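## Task

Exchange the printed block in the open drawer of the low, narrow three-drawer file cabinet with the yellow sponge in the open drawer of the wide three-drawer cabinet. Afterwards close every drawer completely. The cabinets must stay roughly where they are, and the robot must not tip over or finish leaning. Anything that stays in place only because the robot is holding it is not counted as done.

## Robot and tools

ROBOT. A Hello Robot Stretch 3 with one arm: a two-wheel base (0.33 m long, 0.34 m wide), a lift on a mast, and a telescoping arm pointing to the robot's RIGHT. The base cannot slide sideways, so to move the gripper forward or back you drive the base. Turns pivot about the wheel midpoint, 0.05 m behind the front edge; with arm retracted and wrist folded the swept radius is 0.28 m, larger if the wrist is unfolded. Loose objects may occasionally be nudged by an outside disturbance.

FRAMES. Base frame: origin on the floor between the drive wheels, x forward, y left, z up. hand_pose is in this frame, at the fingertip closing point. Odometry frame is the base frame at scene start; heading is positive to the left, -3.142 to 3.142.

execute_actions(actions): a list of actions run in order; an empty list only returns the current state and images. Each action is {"robot": ..., "steps": n, "until": ...}; steps 1 to 450 at 30 per second (default 1); {"steps": n} alone waits. "robot" is one command, a list of up to 8 commands run one after another (with {"pause_s": s}, s up to 15, as a wait item), or {"stop": true} to brake everything and clear the queue. A command may contain:
- "base": exactly one of {"translate_m": d} (metres, offset from where the base is when this command starts, forward positive, |d| at most 1) or {"rotate_rad": d} (radians, offset, left/counter-clockwise positive, |d| at most 3.2).
- "joints": absolute targets by name; unnamed joints keep their goals. lift_m 0 to 1.1 (arm height); arm_m 0 to 0.52 (extension); wrist_yaw_rad -1.345 to 4.42 (0 along the arm, positive toward the front, 3.0 folded over the base); wrist_pitch_rad -1.57 to 0.451 (negative tips fingertips down); wrist_roll_rad -2.911 to 2.911; gripper_m -0.089 to 0.179 (wider is higher; actual gap is about 0.007 smaller when nearly shut, 0.025 smaller wide open, zero below 0.007); head_pan_rad -3.953 to 1.73 (-1.57 looks along the arm); head_tilt_rad -1.53 to 0.419 (negative down).
- "contact_limits": {"arm_m": effort %} 1 to 100, the effort at which the arm motion halts; lower is gentler, too low halts immediately.
An out-of-range or malformed value rejects the whole call. New commands take effect immediately and discard the rest of an older queue; queued commands advance only when the previous one ended done (off_target also allowed for base and gripper).
"until" ends an action early: {"robot": {"status": "ended"}} waits until nothing is moving and no queue runs; or compare fields, e.g. {"lift_m": [">", 0.3], "base_status": ["!=", "moving"]}; {"any": {"status": "ended"}} fires when any one motion ends. Don't wait for an exact "=" reading.

zoom_image(camera, region): enlarged crop of the latest image; camera is head_camera, nav_camera or wrist_camera; region [x0, y0, x1, y1] in pixels from top-left, at most 504x504. head_camera and nav_camera move with the head pan/tilt; wrist_camera rides on the gripper.

finished_scene(scene): ends scene 1 or 2 permanently and reports success; call it only after all motion has ended and the result is stable.

SPEED. Full speed (0.30 m/s, 1.9 rad/s) only when stowed: lift_m under 0.30, arm_m under 0.03, wrist_yaw_rad over 2.54; otherwise 0.10 m/s and 0.63 rad/s.

GRIPPING. Close to a gripper_m below the object's width (lower squeezes harder, but the stall guard may then weaken grip). Open at least 0.02 above the contact value to release. Neither reading nor "done" proves you are holding anything; check the images.

WRIST SAFETY. Fold/unfold the wrist only with lift_m 0.32 to 0.95, wrist_pitch_rad -0.4, wrist_roll_rad about 0; once folded, lift may go down to 0.25. With wrist_yaw_rad below -0.4, keep pitch at -0.5 or lower.

TIPPING. Pushing into something rigid with the gripper higher than about 0.45 m can tip the robot; raising the contact limit makes this worse, and a second push after a contact_stop is riskier. Do not drive while gripping or pushing something fixed. If the base snags (especially reversing), undo the last motion in small steps; if base_tilt leans, free the gripper, and if still tipped lower lift_m to about 0.2. Close drawers gently, and avoid dropping, slamming, or shoving cabinets.

RESULT LINES. base_status shows progress like (translate_m +0.12 of +0.30). joint_goals, joint_status, measured_speeds (units per second). Status words: moving, done, off_target (blocked, may still push), contact_stop (lift or arm pushed firmly and went slack until next command), time_out, stopped, not_commanded, torque_fault (wrist servo limp for 10 s after long strain; goals refused). refusals counts refused goals; queue is idle/running/done/dropped/stopped; queue_left counts unstarted commands. Lines starting refused:, dropped: or replaced: explain outcomes, counting actions and commands from 0. on_its_own reports goals the robot changed itself, slack or off joints, motors at unusual rest effort (likely loaded or pushing), and tilt of 3 degrees or more from the start. lidar_m: 12 distances in 30-degree sectors counter-clockwise from straight ahead (4th left, 7th behind, 10th right), plane 0.17 m high, 0.15 to 12 m, "-" for nothing. wrist_depth_mm and head_depth_mm: 7x7 median depths in mm. base_tilt in degrees (forward/right positive) with a fixed offset up to about 4. motor_effort in percent with peak in brackets, fairly noisy. turned_by_wheels and turned_by_imu give turning since the last result. The simulation keeps running while the operator reasons, so commanded motions continue meanwhile.

Each tool is called after "Emit:" as a command line: name --argument value for each argument, lists and objects as JSON in quotes; but a table of rows of numbers goes row by row, as --pt "numbers of a row", without its own name.

## Session

Emit:
execute_actions --actions '[]'

Scene clock: 0.00 s.
robot.base_odometry: x=+0.000 y=+0.000 heading=+0.000 (m, m, rad; robot's odometry frame)
robot.turned_by_wheels: +0.000 (rad since the last result)
robot.turned_by_imu: +0.000 (rad since the last result)
robot.base_tilt: forward=+0.7 right=+0.9 (deg)
robot.lidar_m: 2.49 2.29 1.84 1.65 1.17 1.41 1.87 1.87 2.26 1.51 1.51 2.55
robot.head_depth_mm: 1794 2560 3069 3004 2980 2992 2574 / 1813 2318 2977 2965 2947 2911 2588 / 1839 2636 2901 2892 2897 2851 2560 / 1859 2696 2869 2817 2816 2789 2390 / 1864 2692 2809 2788 2792 2739 2507 / 1808 2714 2744 2721 2693 2689 2490 / 1797 2676 2693 2668 2648 2628 2448
robot.base_status: not_commanded
robot.joint_positions: lift_m=+0.560 arm_m=+0.000 wrist_yaw_rad=+2.893 wrist_pitch_rad=-0.342 wrist_roll_rad=+0.008 gripper_m=+0.037 head_pan_rad=+0.020 head_tilt_rad=-0.012
robot.joint_goals: lift_m=+0.560 arm_m=+0.000 wrist_yaw_rad=+2.893 wrist_pitch_rad=-0.342 wrist_roll_rad=+0.008 gripper_m=+0.037 head_pan_rad=+0.020 head_tilt_rad=-0.012
robot.joint_status: lift_m=not_commanded arm_m=not_commanded wrist_yaw_rad=not_commanded wrist_pitch_rad=not_commanded wrist_roll_rad=not_commanded gripper_m=not_commanded head_pan_rad=not_commanded head_tilt_rad=not_commanded
robot.measured_speeds: translate_m=+0.000 rotate_rad=+0.000 lift_m=+0.000 arm_m=+0.000 wrist_yaw_rad=+0.000 wrist_pitch_rad=+0.000 wrist_roll_rad=+0.000 head_pan_rad=+0.000 head_tilt_rad=+0.000
robot: refusals=0 queue=idle queue_left=0
robot.motor_effort: left_wheel=-1 right_wheel=+0 lift_m=+39 arm_m=+0 wrist_yaw_rad=+0 wrist_pitch_rad=+5 wrist_roll_rad=+0 gripper_m=+0 head_pan_rad=+0 head_tilt_rad=+2 (%)
robot.hand_pose: x=+0.0361 y=+0.0816 z=+0.5904 quat_wxyz=(+0.206, +0.709, +0.033, +0.674) (m; robot's base frame)
robot.wrist_depth_mm: - - - - - - - / - - - - - - - / - - - - - - - / - - - - - - - / - - - - - - - / - - - 975 - 968 924 / 830 844 780 838 802 806 798
pictures: head_camera (sideways: a quarter turn clockwise sets it upright), nav_camera (sideways: a quarter turn counterclockwise sets it upright), wrist_camera
Images, in order (width x height): head_camera 896x504, nav_camera 672x504, wrist_camera 644x364.

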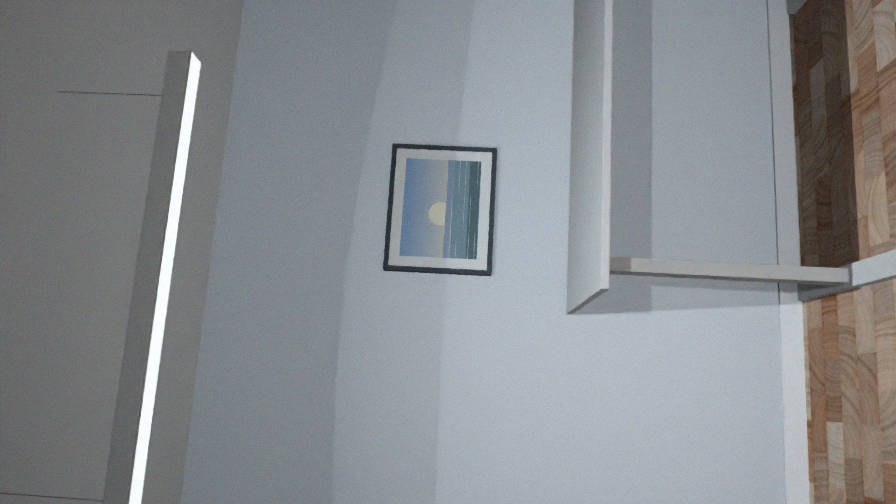

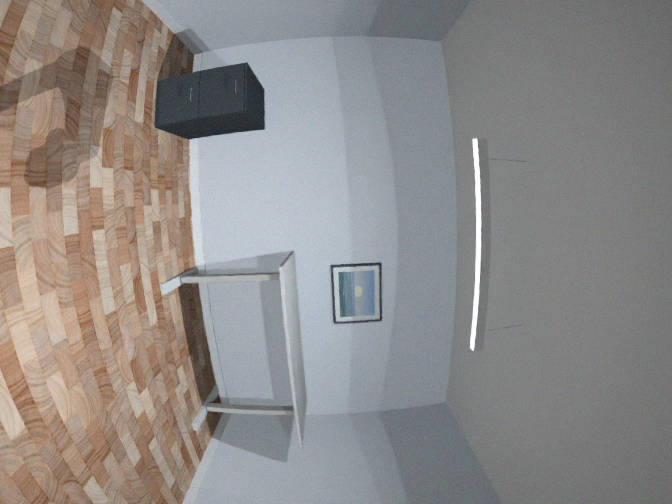

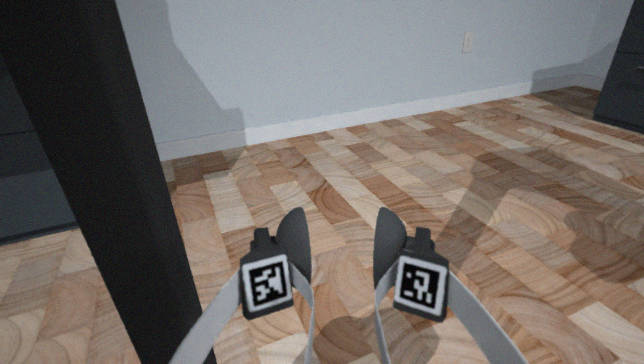

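Emit:
execute_actions --actions '[{"robot":{"joints":{"head_pan_rad":1.7,"head_tilt_rad":-0.5}},"steps":200,"until":{"robot":{"status":"ended"}}}]'

Emit:
execute_actions --actions '[{"robot":{"joints":{"head_pan_rad":-1.6,"head_tilt_rad":-0.5}},"steps":200,"until":{"robot":{"status":"ended"}}}]'

Emit:
execute_actions --actions '[{"robot":{"joints":{"head_pan_rad":-3.2,"head_tilt_rad":-0.5}},"steps":200,"until":{"robot":{"status":"ended"}}}]'

Scene clock: 7.10 s.
robot.base_odometry: x=+0.000 y=+0.000 heading=+0.000 (m, m, rad; robot's odometry frame)
robot.turned_by_wheels: +0.000 (rad since the last result)
robot.turned_by_imu: +0.001 (rad since the last result)
robot.base_tilt: forward=+0.7 right=+1.0 (deg)
robot.lidar_m: 2.49 2.30 1.84 1.65 1.17 1.41 1.87 1.87 2.27 1.51 1.51 2.54
robot.head_depth_mm: 1432 1537 1658 1815 1971 1727 1406 / 1427 1528 1649 1805 1949 1722 1397 / 1418 1516 1629 1786 1942 1702 1398 / 1406 1509 1626 1775 1933 1692 1385 / 1392 1503 1610 1753 1915 1669 1375 / 1378 1485 1462 1268 1369 1511 1373 / 1375 1462 1133 846 921 1449 1383
robot.base_status: not_commanded
robot.joint_positions: lift_m=+0.560 arm_m=+0.000 wrist_yaw_rad=+2.893 wrist_pitch_rad=-0.342 wrist_roll_rad=+0.008 gripper_m=+0.037 head_pan_rad=+1.693 head_tilt_rad=-0.494
robot.joint_goals: lift_m=+0.560 arm_m=+0.000 wrist_yaw_rad=+2.893 wrist_pitch_rad=-0.342 wrist_roll_rad=+0.008 gripper_m=+0.037 head_pan_rad=+1.700 head_tilt_rad=-0.500
robot.joint_status: lift_m=not_commanded arm_m=not_commanded wrist_yaw_rad=not_commanded wrist_pitch_rad=not_commanded wrist_roll_rad=not_commanded gripper_m=not_commanded head_pan_rad=done head_tilt_rad=done
robot.measured_speeds: translate_m=+0.000 rotate_rad=+0.000 lift_m=+0.000 arm_m=+0.000 wrist_yaw_rad=+0.000 wrist_pitch_rad=+0.000 wrist_roll_rad=+0.000 head_pan_rad=+0.000 head_tilt_rad=+0.000
robot: refusals=0 queue=done queue_left=0
robot.motor_effort: left_wheel=+0(0) right_wheel=-1(1) lift_m=+40(39) arm_m=-1(0) wrist_yaw_rad=+0(1) wrist_pitch_rad=+4(5) wrist_roll_rad=+0(0) gripper_m=+0(0) head_pan_rad=+3(43) head_tilt_rad=-4(39) (%)
robot.hand_pose: x=+0.0361 y=+0.0816 z=+0.5904 quat_wxyz=(+0.206, +0.709, +0.033, +0.674) (m; robot's base frame)
robot.wrist_depth_mm: - - - - - - - / - - - - - - - / - - - - - - - / - - - - - - - / - - - - - - - / 981 - - 946 - 969 941 / 859 849 833 843 793 815 810
pictures: head_camera (sideways: a quarter turn clockwise sets it upright), nav_camera (sideways: a quarter turn counterclockwise sets it upright), wrist_camera
Images, in order (width x height): head_camera 896x504, nav_camera 672x504, wrist_camera 644x364.

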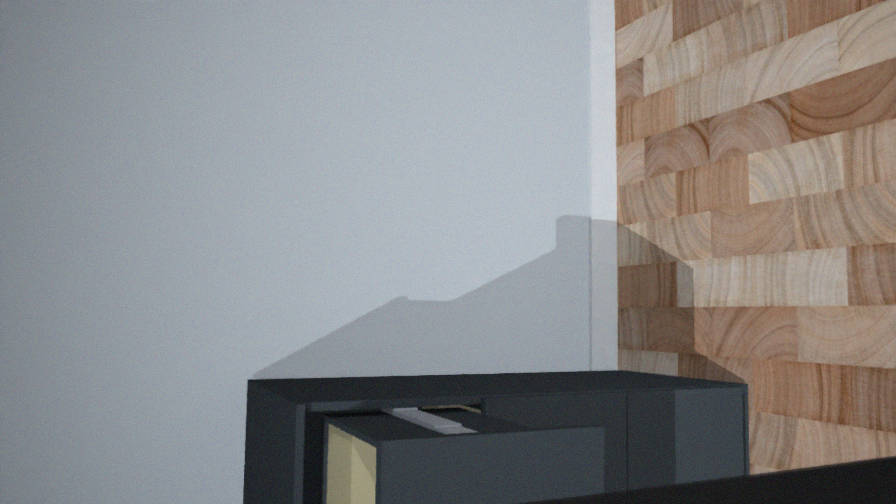

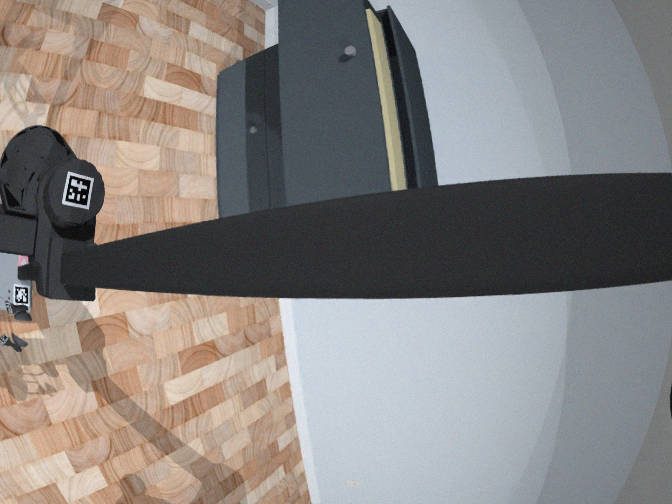

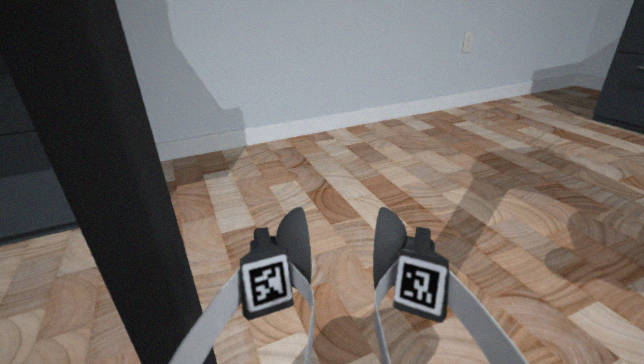

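Scene clock: 9.23 s.
robot.base_odometry: x=+0.000 y=+0.000 heading=+0.000 (m, m, rad; robot's odometry frame)
robot.turned_by_wheels: +0.000 (rad since the last result)
robot.turned_by_imu: +0.000 (rad since the last result)
robot.base_tilt: forward=+0.8 right=+1.1 (deg)
robot.lidar_m: 2.50 2.29 1.84 1.65 1.18 1.42 1.87 1.88 2.27 1.50 1.51 2.54
robot.head_depth_mm: 1939 2088 2275 2479 2222 1734 1405 / 1877 2054 2227 2422 2180 1710 1397 / 1861 2000 2159 2369 2172 1697 1394 / 1829 1955 2107 2305 2153 1690 1389 / 1789 1916 2081 2247 2138 1681 1388 / 1764 1893 2025 2135 1969 1670 1369 / 1710 1837 1972 1605 1666 1654 1360
robot.base_status: not_commanded
robot.joint_positions: lift_m=+0.560 arm_m=+0.000 wrist_yaw_rad=+2.893 wrist_pitch_rad=-0.342 wrist_roll_rad=+0.008 gripper_m=+0.037 head_pan_rad=-1.593 head_tilt_rad=-0.494
robot.joint_goals: lift_m=+0.560 arm_m=+0.000 wrist_yaw_rad=+2.893 wrist_pitch_rad=-0.342 wrist_roll_rad=+0.008 gripper_m=+0.037 head_pan_rad=-1.600 head_tilt_rad=-0.500
robot.joint_status: lift_m=not_commanded arm_m=not_commanded wrist_yaw_rad=not_commanded wrist_pitch_rad=not_commanded wrist_roll_rad=not_commanded gripper_m=not_commanded head_pan_rad=done head_tilt_rad=done
robot.measured_speeds: translate_m=+0.000 rotate_rad=+0.000 lift_m=+0.000 arm_m=+0.000 wrist_yaw_rad=+0.000 wrist_pitch_rad=+0.000 wrist_roll_rad=+0.000 head_pan_rad=+0.000 head_tilt_rad=+0.000
robot: refusals=0 queue=done queue_left=0
robot.motor_effort: left_wheel=+0(0) right_wheel=+0(1) lift_m=+40(40) arm_m=-1(0) wrist_yaw_rad=+1(1) wrist_pitch_rad=+4(5) wrist_roll_rad=+0(0) gripper_m=+0(0) head_pan_rad=-4(43) head_tilt_rad=-4(3) (%)
robot.hand_pose: x=+0.0361 y=+0.0816 z=+0.5904 quat_wxyz=(+0.206, +0.709, +0.033, +0.674) (m; robot's base frame)
robot.wrist_depth_mm: - - - - - - - / - - - - - - - / - - - - - - - / - - - - - - - / - - - - - - - / 982 - - 971 - 987 965 / 869 839 826 840 828 804 809
pictures: head_camera (sideways: a quarter turn clockwise sets it upright), nav_camera (sideways: a quarter turn counterclockwise sets it upright), wrist_camera
Images, in order (width x height): head_camera 896x504, nav_camera 672x504, wrist_camera 644x364.

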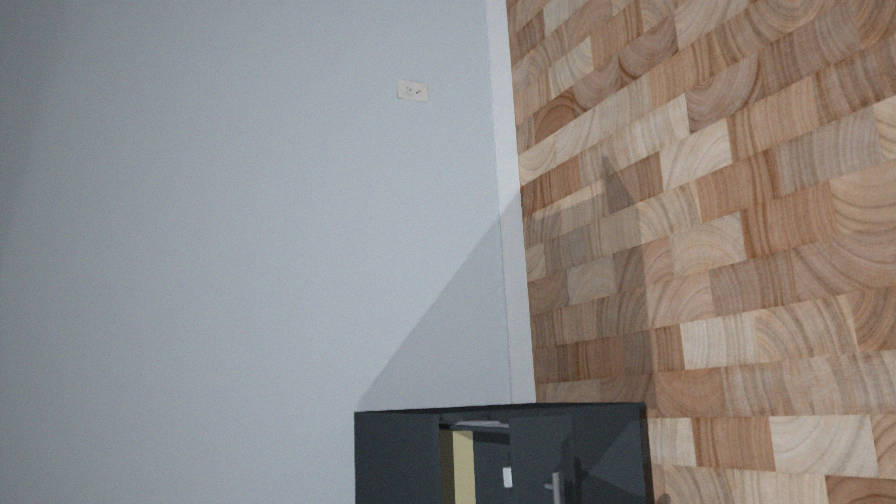

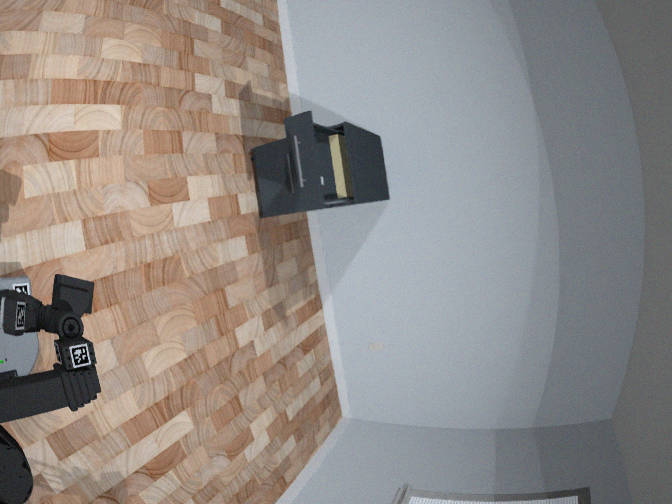

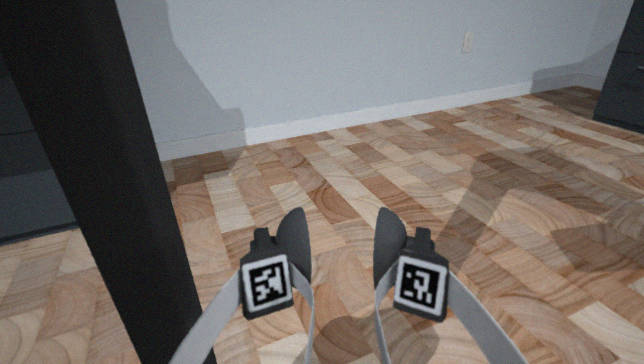

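Scene clock: 10.60 s.
robot.base_odometry: x=+0.000 y=+0.000 heading=+0.000 (m, m, rad; robot's odometry frame)
robot.turned_by_wheels: +0.000 (rad since the last result)
robot.turned_by_imu: +0.000 (rad since the last result)
robot.base_tilt: forward=+0.7 right=+1.0 (deg)
robot.lidar_m: 2.49 2.30 1.84 1.65 1.18 1.42 1.87 1.88 2.27 1.51 1.52 2.55
robot.head_depth_mm: 1734 1875 2041 2243 2208 1730 1407 / 1700 1828 1991 2170 2207 1707 1408 / 1654 1778 1933 2099 2167 1705 1397 / 1635 1757 1889 2062 2145 1676 1391 / 1597 1714 1857 2008 2127 1674 1382 / 1566 1683 1814 1974 2060 1673 1371 / 1530 1649 1765 1914 2019 1644 1361
robot.base_status: not_commanded
robot.joint_positions: lift_m=+0.560 arm_m=+0.000 wrist_yaw_rad=+2.893 wrist_pitch_rad=-0.342 wrist_roll_rad=+0.008 gripper_m=+0.037 head_pan_rad=-3.193 head_tilt_rad=-0.494
robot.joint_goals: lift_m=+0.560 arm_m=+0.000 wrist_yaw_rad=+2.893 wrist_pitch_rad=-0.342 wrist_roll_rad=+0.008 gripper_m=+0.037 head_pan_rad=-3.200 head_tilt_rad=-0.500
robot.joint_status: lift_m=not_commanded arm_m=not_commanded wrist_yaw_rad=not_commanded wrist_pitch_rad=not_commanded wrist_roll_rad=not_commanded gripper_m=not_commanded head_pan_rad=done head_tilt_rad=done
robot.measured_speeds: translate_m=+0.000 rotate_rad=+0.000 lift_m=+0.000 arm_m=+0.000 wrist_yaw_rad=+0.000 wrist_pitch_rad=+0.000 wrist_roll_rad=+0.000 head_pan_rad=+0.000 head_tilt_rad=+0.000
robot: refusals=0 queue=done queue_left=0
robot.motor_effort: left_wheel=+0(0) right_wheel=-1(1) lift_m=+40(40) arm_m=-1(1) wrist_yaw_rad=+1(0) wrist_pitch_rad=+5(5) wrist_roll_rad=+0(0) gripper_m=+0(0) head_pan_rad=-4(42) head_tilt_rad=-4(6) (%)
robot.hand_pose: x=+0.0361 y=+0.0816 z=+0.5904 quat_wxyz=(+0.206, +0.709, +0.033, +0.674) (m; robot's base frame)
robot.wrist_depth_mm: - - - - - - - / - - - - - - - / - - - - - - - / - - - - - - - / - - - - - - - / 998 - - 968 - 958 944 / 861 832 810 814 807 831 786
pictures: head_camera (sideways: a quarter turn clockwise sets it upright), nav_camera (sideways: a quarter turn counterclockwise sets it upright), wrist_camera
Images, in order (width x height): head_camera 896x504, nav_camera 672x504, wrist_camera 644x364.

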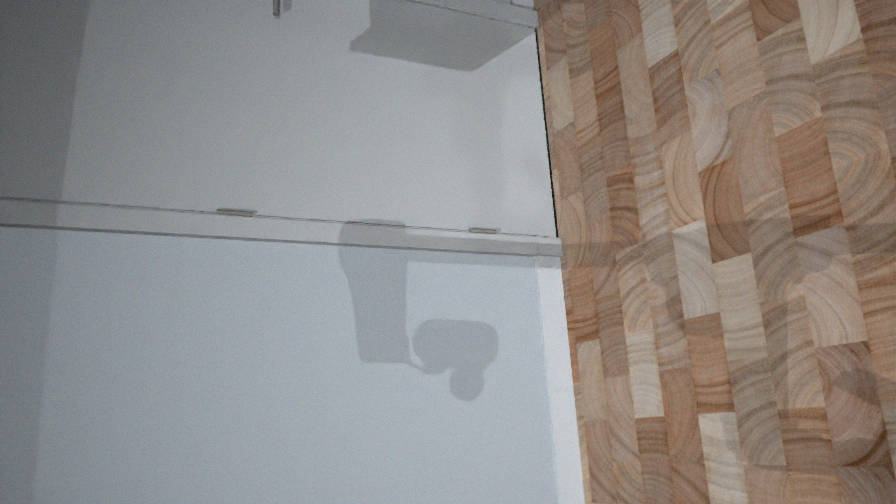

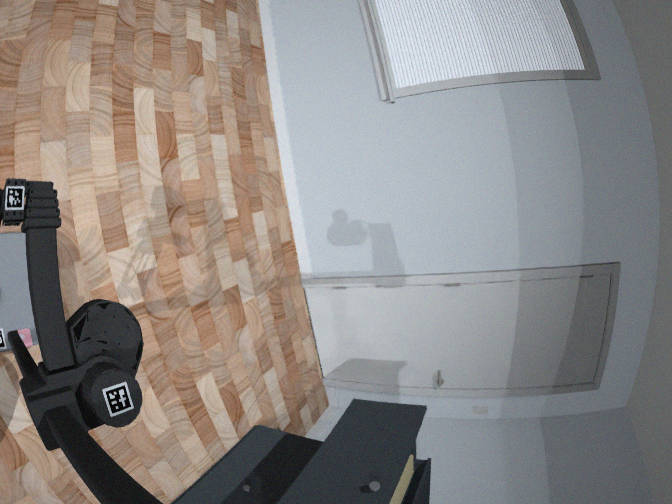

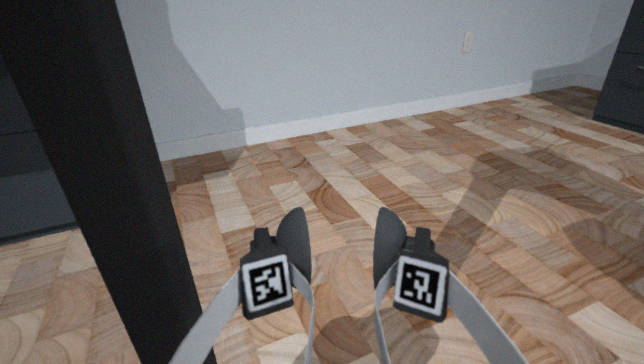

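Emit:
execute_actions --actions '[{"robot":[{"joints":{"lift_m":0.28,"wrist_yaw_rad":3.0,"wrist_pitch_rad":-0.4,"head_pan_rad":-1.57,"head_tilt_rad":-0.9}},{"base":{"rotate_rad":-1.3}},{"base":{"translate_m":0.68}},{"base":{"rotate_rad":1.52}},{"joints":{"lift_m":0.85}}],"steps":450,"until":{"robot":{"status":"ended"}}},{"steps":300,"until":{"robot":{"status":"ended"}}}]'

Scene clock: 50.50 s.
robot.base_odometry: x=+0.182 y=-0.655 heading=+0.220 (m, m, rad; robot's odometry frame)
robot.turned_by_wheels: +0.220 (rad since the last result)
robot.turned_by_imu: +0.223 (rad since the last result)
robot.base_tilt: forward=+0.7 right=+0.9 (deg)
robot.lidar_m: 2.39 2.55 2.40 1.86 1.93 1.99 1.93 1.96 1.47 0.83 0.87 2.08
robot.head_depth_mm: 1256 1439 1673 1732 1514 - 1119 / 1258 1441 1679 1714 1528 - 1142 / 1262 1423 1695 1723 1500 - 1148 / 1277 1269 1062 1040 855 - - / 1274 1254 1072 1011 820 - 1141 / 1284 1248 1087 1007 856 1296 1138 / 1282 1437 1076 979 1363 1265 1128
robot.base_status: done (rotate_rad +1.5199 of +1.5200)
robot.joint_positions: lift_m=+0.849 arm_m=+0.000 wrist_yaw_rad=+2.998 wrist_pitch_rad=-0.414 wrist_roll_rad=+0.008 gripper_m=+0.037 head_pan_rad=-1.577 head_tilt_rad=-0.889
robot.joint_goals: lift_m=+0.850 arm_m=+0.000 wrist_yaw_rad=+3.000 wrist_pitch_rad=-0.400 wrist_roll_rad=+0.008 gripper_m=+0.037 head_pan_rad=-1.570 head_tilt_rad=-0.900
robot.joint_status: lift_m=done arm_m=not_commanded wrist_yaw_rad=done wrist_pitch_rad=done wrist_roll_rad=not_commanded gripper_m=not_commanded head_pan_rad=done head_tilt_rad=done
robot.measured_speeds: translate_m=+0.000 rotate_rad=+0.000 lift_m=+0.000 arm_m=+0.000 wrist_yaw_rad=+0.000 wrist_pitch_rad=+0.000 wrist_roll_rad=+0.000 head_pan_rad=+0.000 head_tilt_rad=+0.000
robot: refusals=0 queue=done queue_left=0
robot.motor_effort: left_wheel=-2(7) right_wheel=+2(7) lift_m=+53(55) arm_m=-1(1) wrist_yaw_rad=+2(4) wrist_pitch_rad=+5(5) wrist_roll_rad=+0(0) gripper_m=+0(0) head_pan_rad=+3(43) head_tilt_rad=-6(37) (%)
robot.hand_pose: x=+0.0109 y=+0.0780 z=+0.8629 quat_wxyz=(+0.195, +0.703, +0.095, +0.677) (m; robot's base frame)
robot.wrist_depth_mm: - - - - - - - / - - - - - - - / - - - - - - - / - - - - - - - / - - - - - - - / - - - - - - - / - - - - - - -
pictures: head_camera (sideways: a quarter turn clockwise sets it upright), nav_camera (sideways: a quarter turn counterclockwise sets it upright), wrist_camera
Images, in order (width x height): head_camera 896x504, nav_camera 672x504, wrist_camera 644x364.

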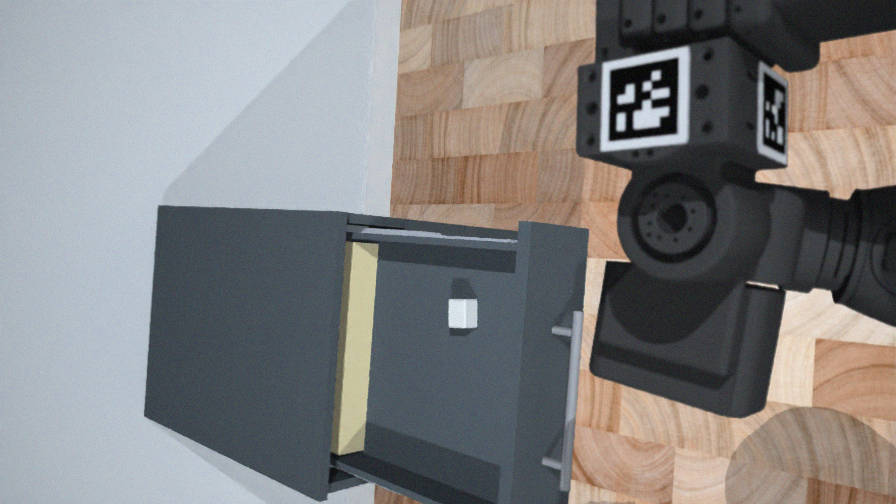

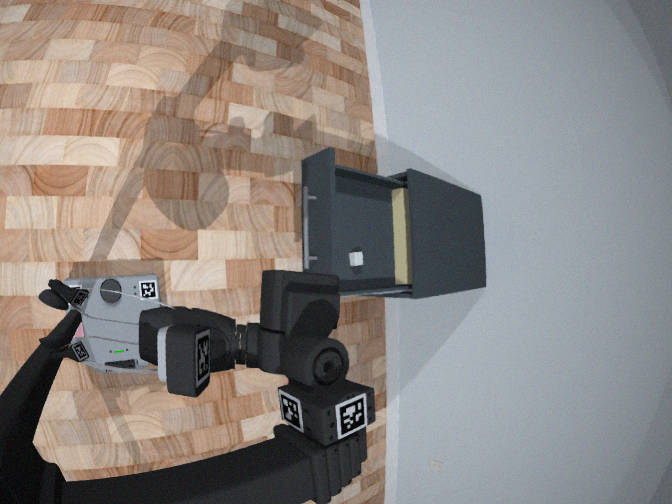

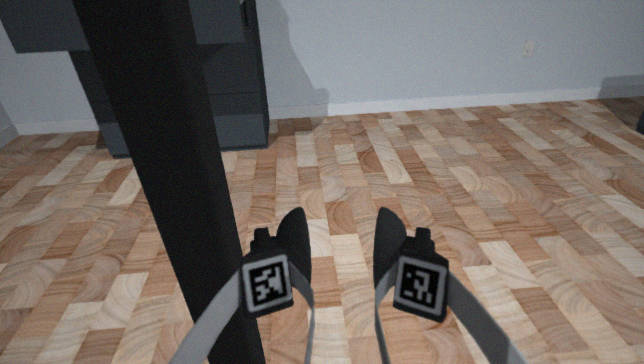

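Emit:
execute_actions --actions '[{"robot":[{"base":{"translate_m":0.10},"joints":{"wrist_yaw_rad":0,"gripper_m":0.12}},{"joints":{"wrist_pitch_rad":-1.5,"arm_m":0.36,"lift_m":0.8}}],"steps":450,"until":{"robot":{"status":"ended"}}}]'

Scene clock: 64.00 s.
robot.base_odometry: x=+0.280 y=-0.633 heading=+0.220 (m, m, rad; robot's odometry frame)
robot.turned_by_wheels: +0.000 (rad since the last result)
robot.turned_by_imu: +0.002 (rad since the last result)
robot.base_tilt: forward=+0.6 right=+0.9 (deg)
robot.lidar_m: 2.30 2.46 2.40 1.87 1.93 2.09 2.03 1.97 1.46 0.83 0.88 2.09
robot.head_depth_mm: 1259 1441 1679 1735 - - - / 1263 1419 - - 1462 1298 1148 / 1269 1367 - 1040 870 1285 1145 / 1271 1302 - 971 849 1283 1143 / 1278 1257 1094 1010 857 1278 1137 / 1280 1409 1074 985 1368 1273 1130 / 1281 1474 1726 1672 1389 1265 1126
robot.base_status: done (translate_m +0.1000 of +0.1000)
robot.joint_positions: lift_m=+0.801 arm_m=+0.360 wrist_yaw_rad=+0.001 wrist_pitch_rad=-1.496 wrist_roll_rad=+0.008 gripper_m=+0.120 head_pan_rad=-1.577 head_tilt_rad=-0.889
robot.joint_goals: lift_m=+0.800 arm_m=+0.360 wrist_yaw_rad=+0.000 wrist_pitch_rad=-1.500 wrist_roll_rad=+0.008 gripper_m=+0.120 head_pan_rad=-1.570 head_tilt_rad=-0.900
robot.joint_status: lift_m=done arm_m=done wrist_yaw_rad=done wrist_pitch_rad=done wrist_roll_rad=not_commanded gripper_m=done head_pan_rad=done head_tilt_rad=done
robot.measured_speeds: translate_m=+0.000 rotate_rad=+0.000 lift_m=+0.000 arm_m=+0.000 wrist_yaw_rad=+0.000 wrist_pitch_rad=+0.000 wrist_roll_rad=+0.000 head_pan_rad=+0.000 head_tilt_rad=+0.000
robot: refusals=0 queue=done queue_left=0
robot.motor_effort: left_wheel=-1(3) right_wheel=+1(5) lift_m=+20(53) arm_m=+3(2) wrist_yaw_rad=-1(3) wrist_pitch_rad=-1(5) wrist_roll_rad=+0(0) gripper_m=+1(80) head_pan_rad=+3(3) head_tilt_rad=-6(6) (%)
robot.hand_pose: x=-0.0216 y=-0.4998 z=+0.6820 quat_wxyz=(+0.516, +0.479, -0.520, -0.483) (m; robot's base frame)
robot.wrist_depth_mm: 292 318 318 316 315 304 809 / 292 326 320 319 316 829 816 / 302 330 324 322 319 825 829 / 228 224 229 223 219 221 848 / 932 894 913 864 883 858 872 / 956 919 913 897 905 - 892 / 930 934 927 929 901 889 898
pictures: head_camera (sideways: a quarter turn clockwise sets it upright), nav_camera (sideways: a quarter turn counterclockwise sets it upright), wrist_camera
Images, in order (width x height): head_camera 896x504, nav_camera 672x504, wrist_camera 644x364.

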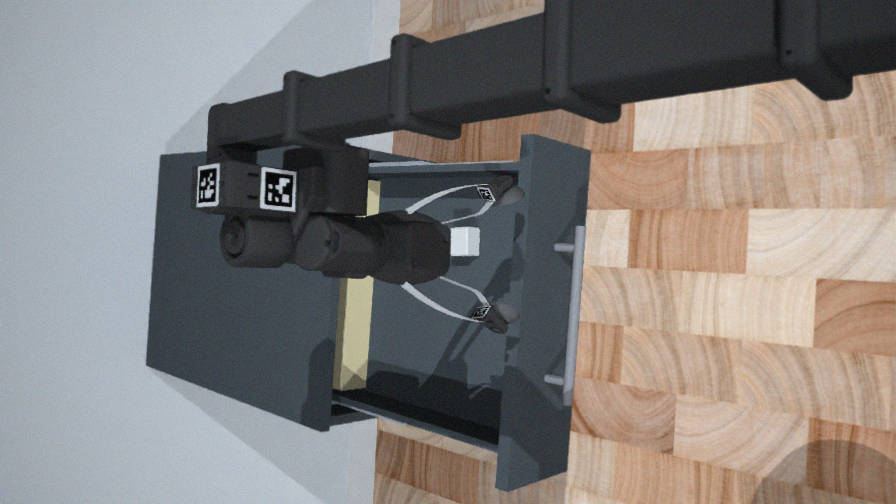

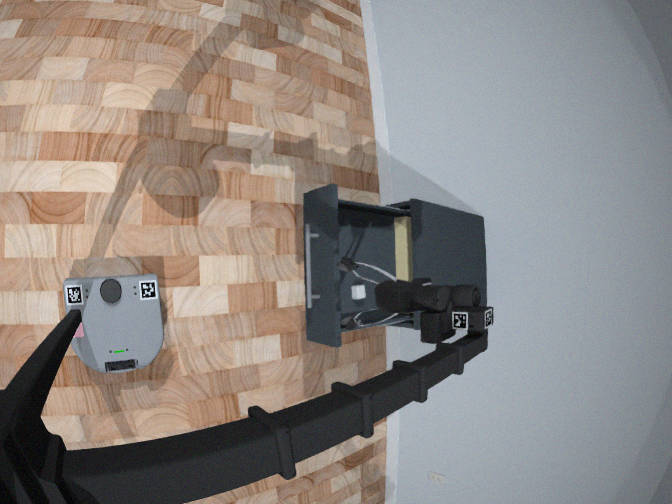

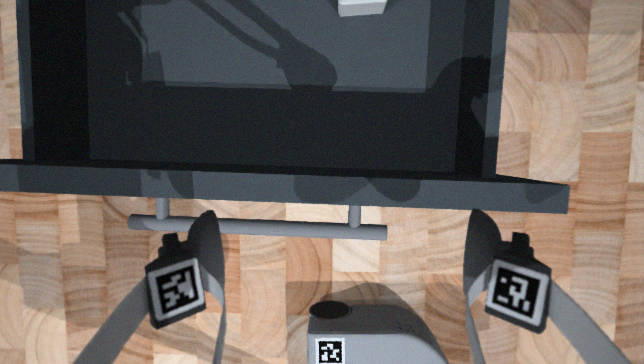

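Emit:
execute_actions --actions '[{"robot":[{"base":{"translate_m":-0.02},"joints":{"wrist_pitch_rad":-1.3}},{"joints":{"arm_m":0.495}},{"joints":{"lift_m":0.75}}],"steps":450,"until":{"robot":{"status":"ended"}}}]'

Scene clock: 77.10 s.
robot.base_odometry: x=+0.260 y=-0.638 heading=+0.220 (m, m, rad; robot's odometry frame)
robot.turned_by_wheels: +0.000 (rad since the last result)
robot.turned_by_imu: +0.002 (rad since the last result)
robot.base_tilt: forward=+0.6 right=+1.1 (deg)
robot.lidar_m: 2.31 2.48 2.39 1.87 1.93 2.06 2.01 1.97 1.47 0.83 0.88 2.09
robot.head_depth_mm: 1258 1441 1692 1731 1515 - - / 1259 1447 1643 - - 1280 1148 / 1264 1369 1033 1032 1384 1290 1149 / 1269 1313 - 1016 850 1287 1141 / 1277 1253 1083 1009 854 1277 1141 / 1281 1379 1071 1004 1367 1272 1135 / 1283 1477 1734 1636 1361 1264 1130
robot.base_status: done (translate_m -0.0200 of -0.0200)
robot.joint_positions: lift_m=+0.751 arm_m=+0.495 wrist_yaw_rad=+0.001 wrist_pitch_rad=-1.305 wrist_roll_rad=+0.008 gripper_m=+0.120 head_pan_rad=-1.577 head_tilt_rad=-0.889
robot.joint_goals: lift_m=+0.750 arm_m=+0.495 wrist_yaw_rad=+0.000 wrist_pitch_rad=-1.300 wrist_roll_rad=+0.008 gripper_m=+0.120 head_pan_rad=-1.570 head_tilt_rad=-0.900
robot.joint_status: lift_m=done arm_m=done wrist_yaw_rad=done wrist_pitch_rad=done wrist_roll_rad=not_commanded gripper_m=done head_pan_rad=done head_tilt_rad=done
robot.measured_speeds: translate_m=+0.000 rotate_rad=+0.000 lift_m=+0.000 arm_m=+0.000 wrist_yaw_rad=+0.000 wrist_pitch_rad=+0.000 wrist_roll_rad=+0.000 head_pan_rad=+0.000 head_tilt_rad=+0.000
robot: refusals=0 queue=done queue_left=0
robot.motor_effort: left_wheel=-2(4) right_wheel=+1(2) lift_m=+19(22) arm_m=+2(2) wrist_yaw_rad=+0(1) wrist_pitch_rad=+2(1) wrist_roll_rad=+0(0) gripper_m=+0(0) head_pan_rad=+3(3) head_tilt_rad=-7(6) (%)
robot.hand_pose: x=-0.0216 y=-0.6837 z=+0.6357 quat_wxyz=(+0.560, +0.428, -0.564, -0.431) (m; robot's base frame)
robot.wrist_depth_mm: 302 309 303 301 295 261 850 / 301 297 298 295 292 273 853 / 298 295 293 290 287 271 825 / 295 291 289 286 286 266 819 / 291 290 285 282 280 777 778 / 289 287 278 278 274 - 781 / 283 279 276 273 270 252 754
pictures: head_camera (sideways: a quarter turn clockwise sets it upright), nav_camera (sideways: a quarter turn counterclockwise sets it upright), wrist_camera
Images, in order (width x height): head_camera 896x504, nav_camera 672x504, wrist_camera 644x364.

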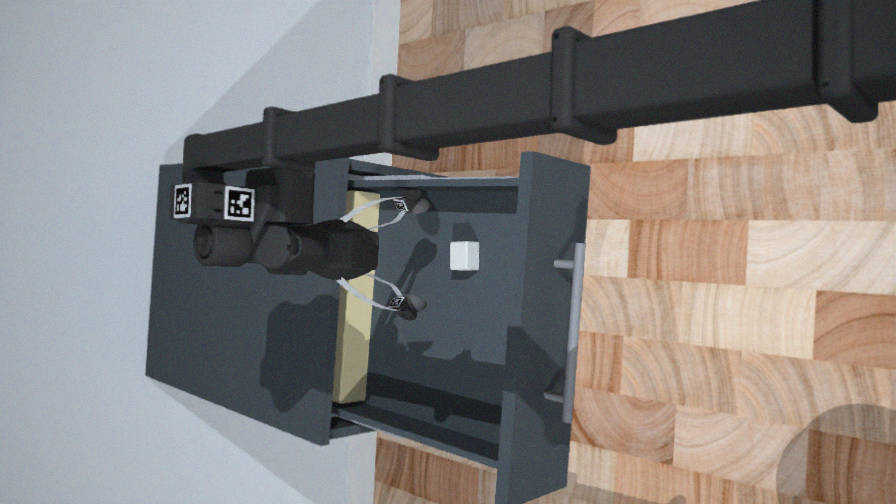

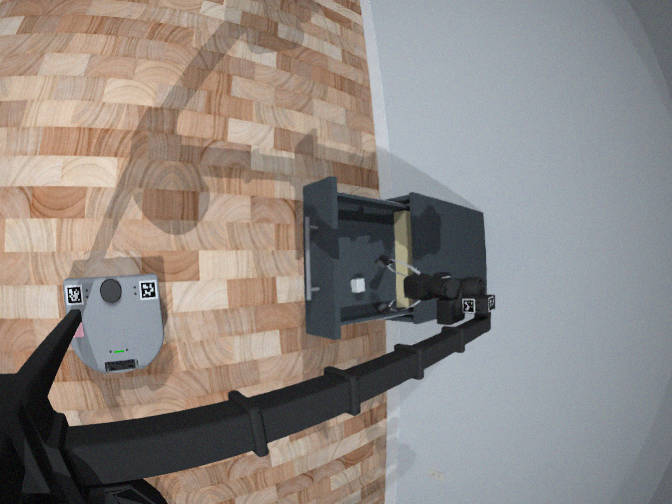

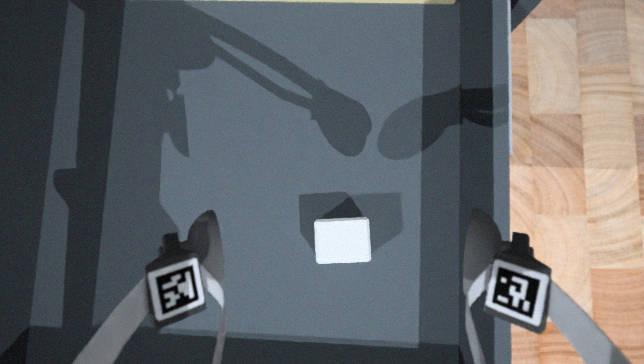

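Emit:
execute_actions --actions '[{"robot":[{"joints":{"arm_m":0.488,"lift_m":0.68,"gripper_m":0.1}}],"steps":450,"until":{"robot":{"status":"ended"}}}]'

Scene clock: 85.77 s.
robot.base_odometry: x=+0.260 y=-0.638 heading=+0.220 (m, m, rad; robot's odometry frame)
robot.turned_by_wheels: +0.000 (rad since the last result)
robot.turned_by_imu: +0.001 (rad since the last result)
robot.base_tilt: forward=+0.5 right=+0.8 (deg)
robot.lidar_m: 2.31 2.47 2.40 1.87 1.93 2.07 2.00 1.96 1.47 0.83 0.88 2.09
robot.head_depth_mm: 1261 1446 1682 1733 1490 1302 1175 / 1262 1439 1680 1749 - - - / 1271 1325 - 995 869 1287 1148 / 1274 1265 1095 993 852 1286 1146 / 1275 1255 1094 1006 855 1284 1140 / 1279 1384 1069 1002 1372 1275 1133 / 1284 1468 1729 1646 1366 1269 1131
robot.base_status: done (translate_m -0.0200 of -0.0200)
robot.joint_positions: lift_m=+0.681 arm_m=+0.488 wrist_yaw_rad=+0.001 wrist_pitch_rad=-1.305 wrist_roll_rad=+0.008 gripper_m=+0.100 head_pan_rad=-1.577 head_tilt_rad=-0.889
robot.joint_goals: lift_m=+0.680 arm_m=+0.488 wrist_yaw_rad=+0.000 wrist_pitch_rad=-1.300 wrist_roll_rad=+0.008 gripper_m=+0.100 head_pan_rad=-1.570 head_tilt_rad=-0.900
robot.joint_status: lift_m=done arm_m=done wrist_yaw_rad=done wrist_pitch_rad=done wrist_roll_rad=not_commanded gripper_m=done head_pan_rad=done head_tilt_rad=done
robot.measured_speeds: translate_m=+0.000 rotate_rad=+0.000 lift_m=+0.000 arm_m=+0.000 wrist_yaw_rad=+0.000 wrist_pitch_rad=+0.000 wrist_roll_rad=+0.000 head_pan_rad=+0.000 head_tilt_rad=+0.000
robot: refusals=0 queue=done queue_left=0
robot.motor_effort: left_wheel=-1(2) right_wheel=+1(1) lift_m=+20(20) arm_m=-3(4) wrist_yaw_rad=-1(2) wrist_pitch_rad=+2(2) wrist_roll_rad=+0(0) gripper_m=+0(73) head_pan_rad=+4(3) head_tilt_rad=-7(7) (%)
robot.hand_pose: x=-0.0216 y=-0.6773 z=+0.5657 quat_wxyz=(+0.560, +0.428, -0.564, -0.431) (m; robot's base frame)
robot.wrist_depth_mm: 232 230 227 223 222 211 773 / 228 225 224 221 219 207 763 / 226 223 218 218 216 205 741 / 222 220 217 215 213 203 733 / 217 216 213 183 208 185 721 / 217 214 210 207 207 - 705 / 211 209 207 206 204 198 700
pictures: head_camera (sideways: a quarter turn clockwise sets it upright), nav_camera (sideways: a quarter turn counterclockwise sets it upright), wrist_camera
Images, in order (width x height): head_camera 896x504, nav_camera 672x504, wrist_camera 644x364.

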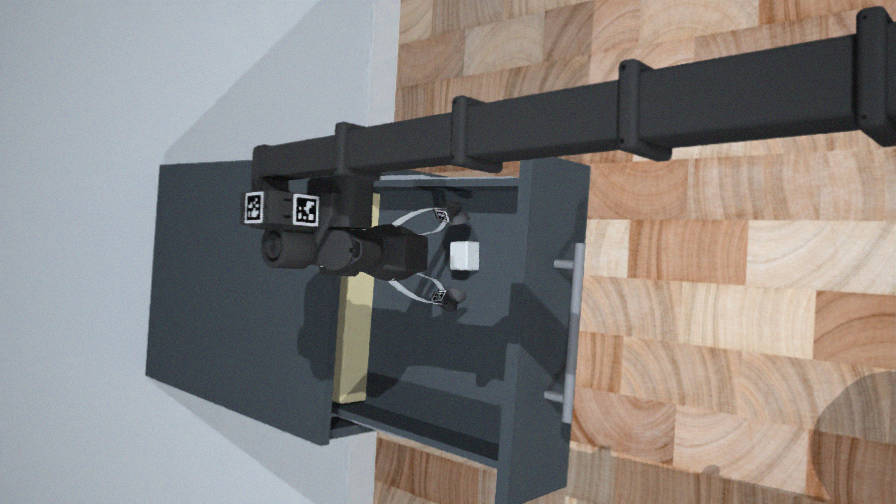

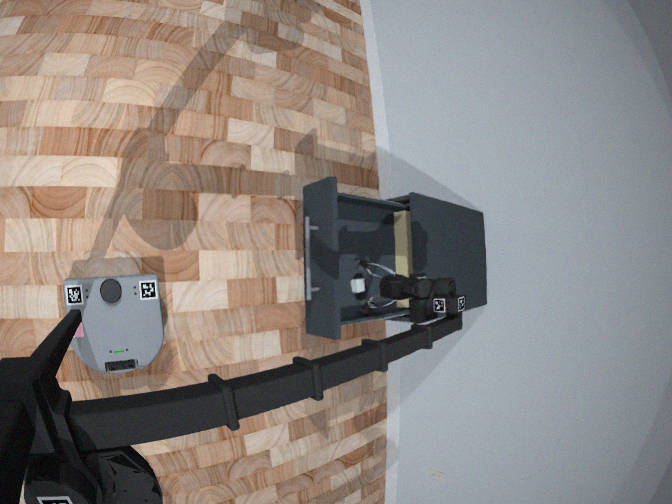

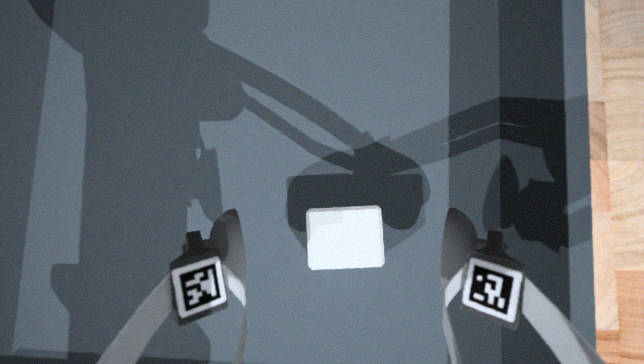

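Block is 2.8 cm tall; lower a bit more.

Emit:
execute_actions --actions '[{"robot":[{"joints":{"lift_m":0.669}},{"joints":{"gripper_m":0.01}},{"joints":{"lift_m":0.83}}],"steps":450,"until":{"robot":{"status":"ended"}}}]'

Scene clock: 94.20 s.
robot.base_odometry: x=+0.260 y=-0.638 heading=+0.220 (m, m, rad; robot's odometry frame)
robot.turned_by_wheels: +0.000 (rad since the last result)
robot.turned_by_imu: +0.002 (rad since the last result)
robot.base_tilt: forward=+0.6 right=+0.9 (deg)
robot.lidar_m: 2.31 2.48 2.40 1.87 1.93 2.07 2.01 1.96 1.47 0.83 0.88 2.09
robot.head_depth_mm: 1258 1436 1663 - - - - / 1259 1388 - 1712 1446 1298 1149 / 1243 - 1084 1070 1387 1292 1147 / 1274 1308 1003 997 850 1285 1147 / 1275 1260 1096 1010 856 1281 1135 / 1280 1379 1071 1004 1367 1277 1132 / 1284 1470 1716 1639 1366 1265 1130
robot.base_status: done (translate_m -0.0200 of -0.0200)
robot.joint_positions: lift_m=+0.829 arm_m=+0.488 wrist_yaw_rad=+0.001 wrist_pitch_rad=-1.304 wrist_roll_rad=+0.008 gripper_m=+0.010 head_pan_rad=-1.577 head_tilt_rad=-0.889
robot.joint_goals: lift_m=+0.830 arm_m=+0.488 wrist_yaw_rad=+0.000 wrist_pitch_rad=-1.300 wrist_roll_rad=+0.008 gripper_m=+0.010 head_pan_rad=-1.570 head_tilt_rad=-0.900
robot.joint_status: lift_m=done arm_m=done wrist_yaw_rad=done wrist_pitch_rad=done wrist_roll_rad=not_commanded gripper_m=done head_pan_rad=done head_tilt_rad=done
robot.measured_speeds: translate_m=+0.000 rotate_rad=+0.000 lift_m=+0.000 arm_m=+0.000 wrist_yaw_rad=+0.000 wrist_pitch_rad=+0.000 wrist_roll_rad=+0.000 head_pan_rad=+0.000 head_tilt_rad=+0.000
robot: refusals=0 queue=done queue_left=0
robot.motor_effort: left_wheel=-1(2) right_wheel=+1(1) lift_m=+53(55) arm_m=-3(3) wrist_yaw_rad=+0(1) wrist_pitch_rad=+2(2) wrist_roll_rad=+0(0) gripper_m=-9(84) head_pan_rad=+4(3) head_tilt_rad=-6(6) (%)
robot.hand_pose: x=-0.0216 y=-0.6774 z=+0.7146 quat_wxyz=(+0.560, +0.428, -0.564, -0.431) (m; robot's base frame)
robot.wrist_depth_mm: 328 276 268 263 256 253 899 / 962 388 383 381 374 924 901 / 961 379 374 378 369 915 898 / 643 375 372 368 366 901 894 / 347 366 362 171 332 881 878 / 339 365 363 351 - 867 856 / 332 361 355 354 343 855 846
pictures: head_camera (sideways: a quarter turn clockwise sets it upright), nav_camera (sideways: a quarter turn counterclockwise sets it upright), wrist_camera
Images, in order (width x height): head_camera 896x504, nav_camera 672x504, wrist_camera 644x364.

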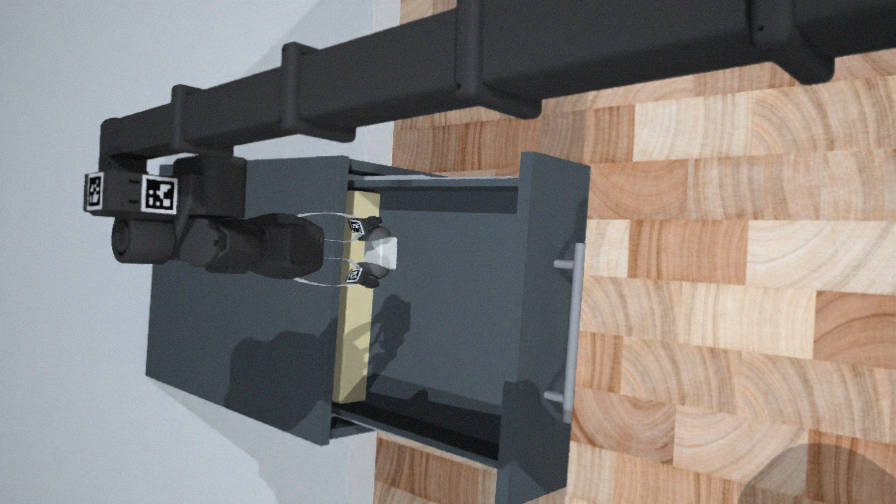

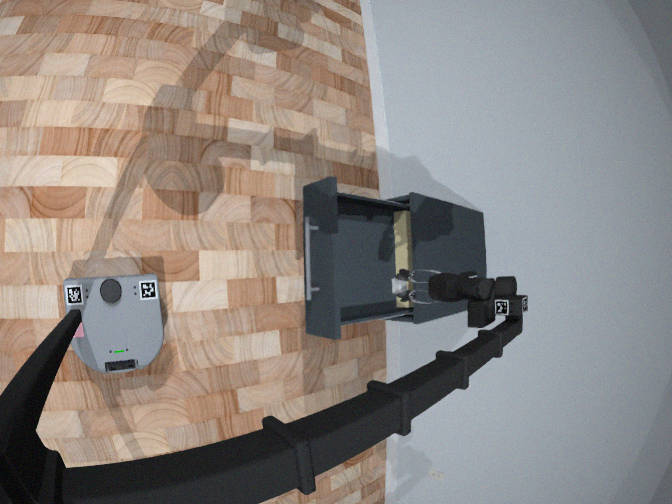

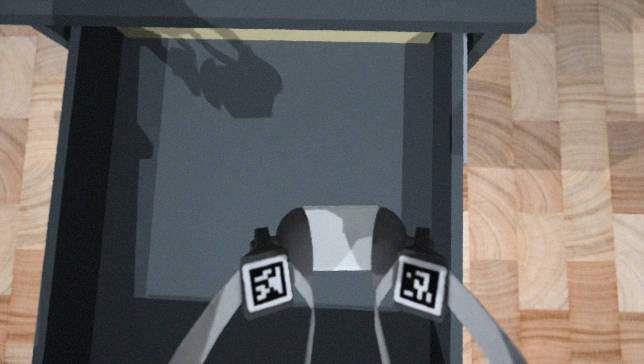

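Emit:
execute_actions --actions '[{"robot":{"joints":{"arm_m":0.0,"lift_m":1.09}},"steps":200,"until":{"robot":{"arm_m":["<",0.2]}}},{"robot":[{"base":{"rotate_rad":2.078}},{"base":{"translate_m":0.9}},{"base":{"translate_m":0.335}},{"base":{"rotate_rad":1.063},"joints":{"head_tilt_rad":-0.7}}],"steps":450,"until":{"robot":{"status":"ended"}}},{"steps":400,"until":{"robot":{"status":"ended"}}}]'

Scene clock: 127.60 s.
robot.base_odometry: x=-0.561 y=+0.285 heading=-2.922 (m, m, rad; robot's odometry frame)
robot.turned_by_wheels: +3.141 (rad since the last result)
robot.turned_by_imu: +3.142 (rad since the last result)
robot.base_tilt: forward=+0.6 right=+0.9 (deg)
robot.lidar_m: 1.35 1.44 2.02 1.95 1.99 3.06 2.70 1.74 0.80 0.78 0.82 1.39
robot.head_depth_mm: - - - - - 1374 1242 / - - - - - - - / - - - - - - - / 1069 982 771 - - - - / 1082 861 775 511 582 1293 1190 / 1077 854 774 503 585 1295 1216 / 1077 844 768 516 587 1308 1204
robot.base_status: done (rotate_rad +1.0629 of +1.0630)
robot.joint_positions: lift_m=+1.089 arm_m=+0.000 wrist_yaw_rad=+0.001 wrist_pitch_rad=-1.304 wrist_roll_rad=+0.008 gripper_m=+0.010 head_pan_rad=-1.577 head_tilt_rad=-0.705
robot.joint_goals: lift_m=+1.090 arm_m=+0.000 wrist_yaw_rad=+0.000 wrist_pitch_rad=-1.300 wrist_roll_rad=+0.008 gripper_m=+0.010 head_pan_rad=-1.570 head_tilt_rad=-0.700
robot.joint_status: lift_m=done arm_m=done wrist_yaw_rad=done wrist_pitch_rad=done wrist_roll_rad=not_commanded gripper_m=done head_pan_rad=done head_tilt_rad=done
robot.measured_speeds: translate_m=+0.000 rotate_rad=+0.000 lift_m=+0.000 arm_m=+0.000 wrist_yaw_rad=+0.000 wrist_pitch_rad=+0.000 wrist_roll_rad=+0.000 head_pan_rad=+0.000 head_tilt_rad=+0.000
robot: refusals=0 queue=done queue_left=0
robot.motor_effort: left_wheel=-2(4) right_wheel=+1(5) lift_m=+53(56) arm_m=-4(5) wrist_yaw_rad=+0(1) wrist_pitch_rad=+2(2) wrist_roll_rad=+0(0) gripper_m=-9(9) head_pan_rad=+3(3) head_tilt_rad=+3(22) (%)
robot.hand_pose: x=-0.0216 y=-0.1895 z=+0.9746 quat_wxyz=(+0.560, +0.428, -0.564, -0.431) (m; robot's base frame)
robot.wrist_depth_mm: 447 441 439 435 432 433 421 / - - - - - - - / - - - - - - - / - - - - - - - / - - - 171 - - - / - - - - - - - / - - - - - - -
pictures: head_camera (sideways: a quarter turn clockwise sets it upright), nav_camera (sideways: a quarter turn counterclockwise sets it upright), wrist_camera
Images, in order (width x height): head_camera 896x504, nav_camera 672x504, wrist_camera 644x364.

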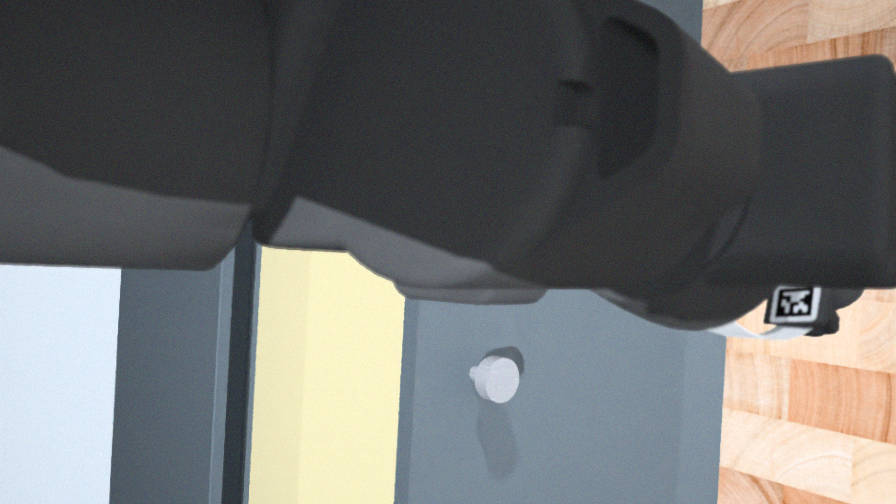

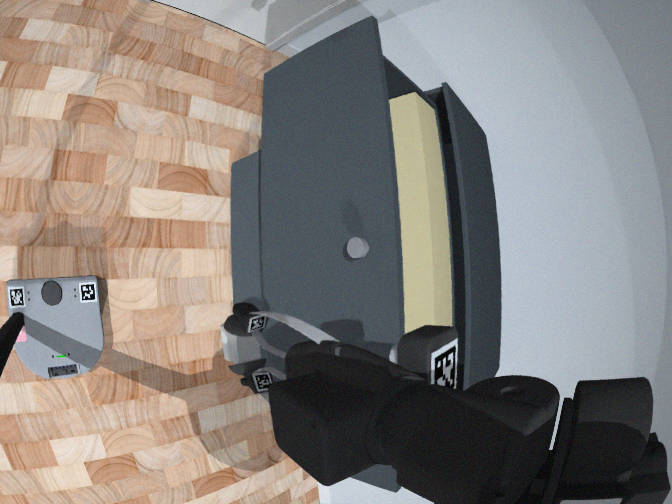

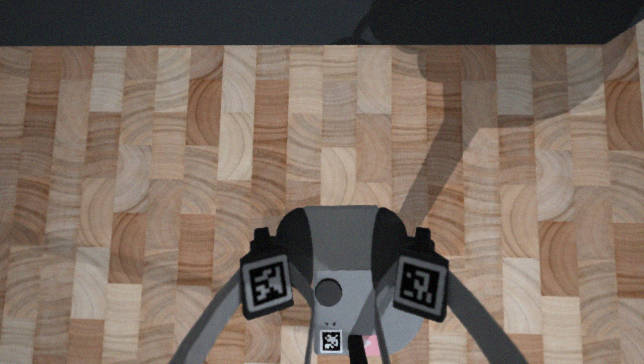

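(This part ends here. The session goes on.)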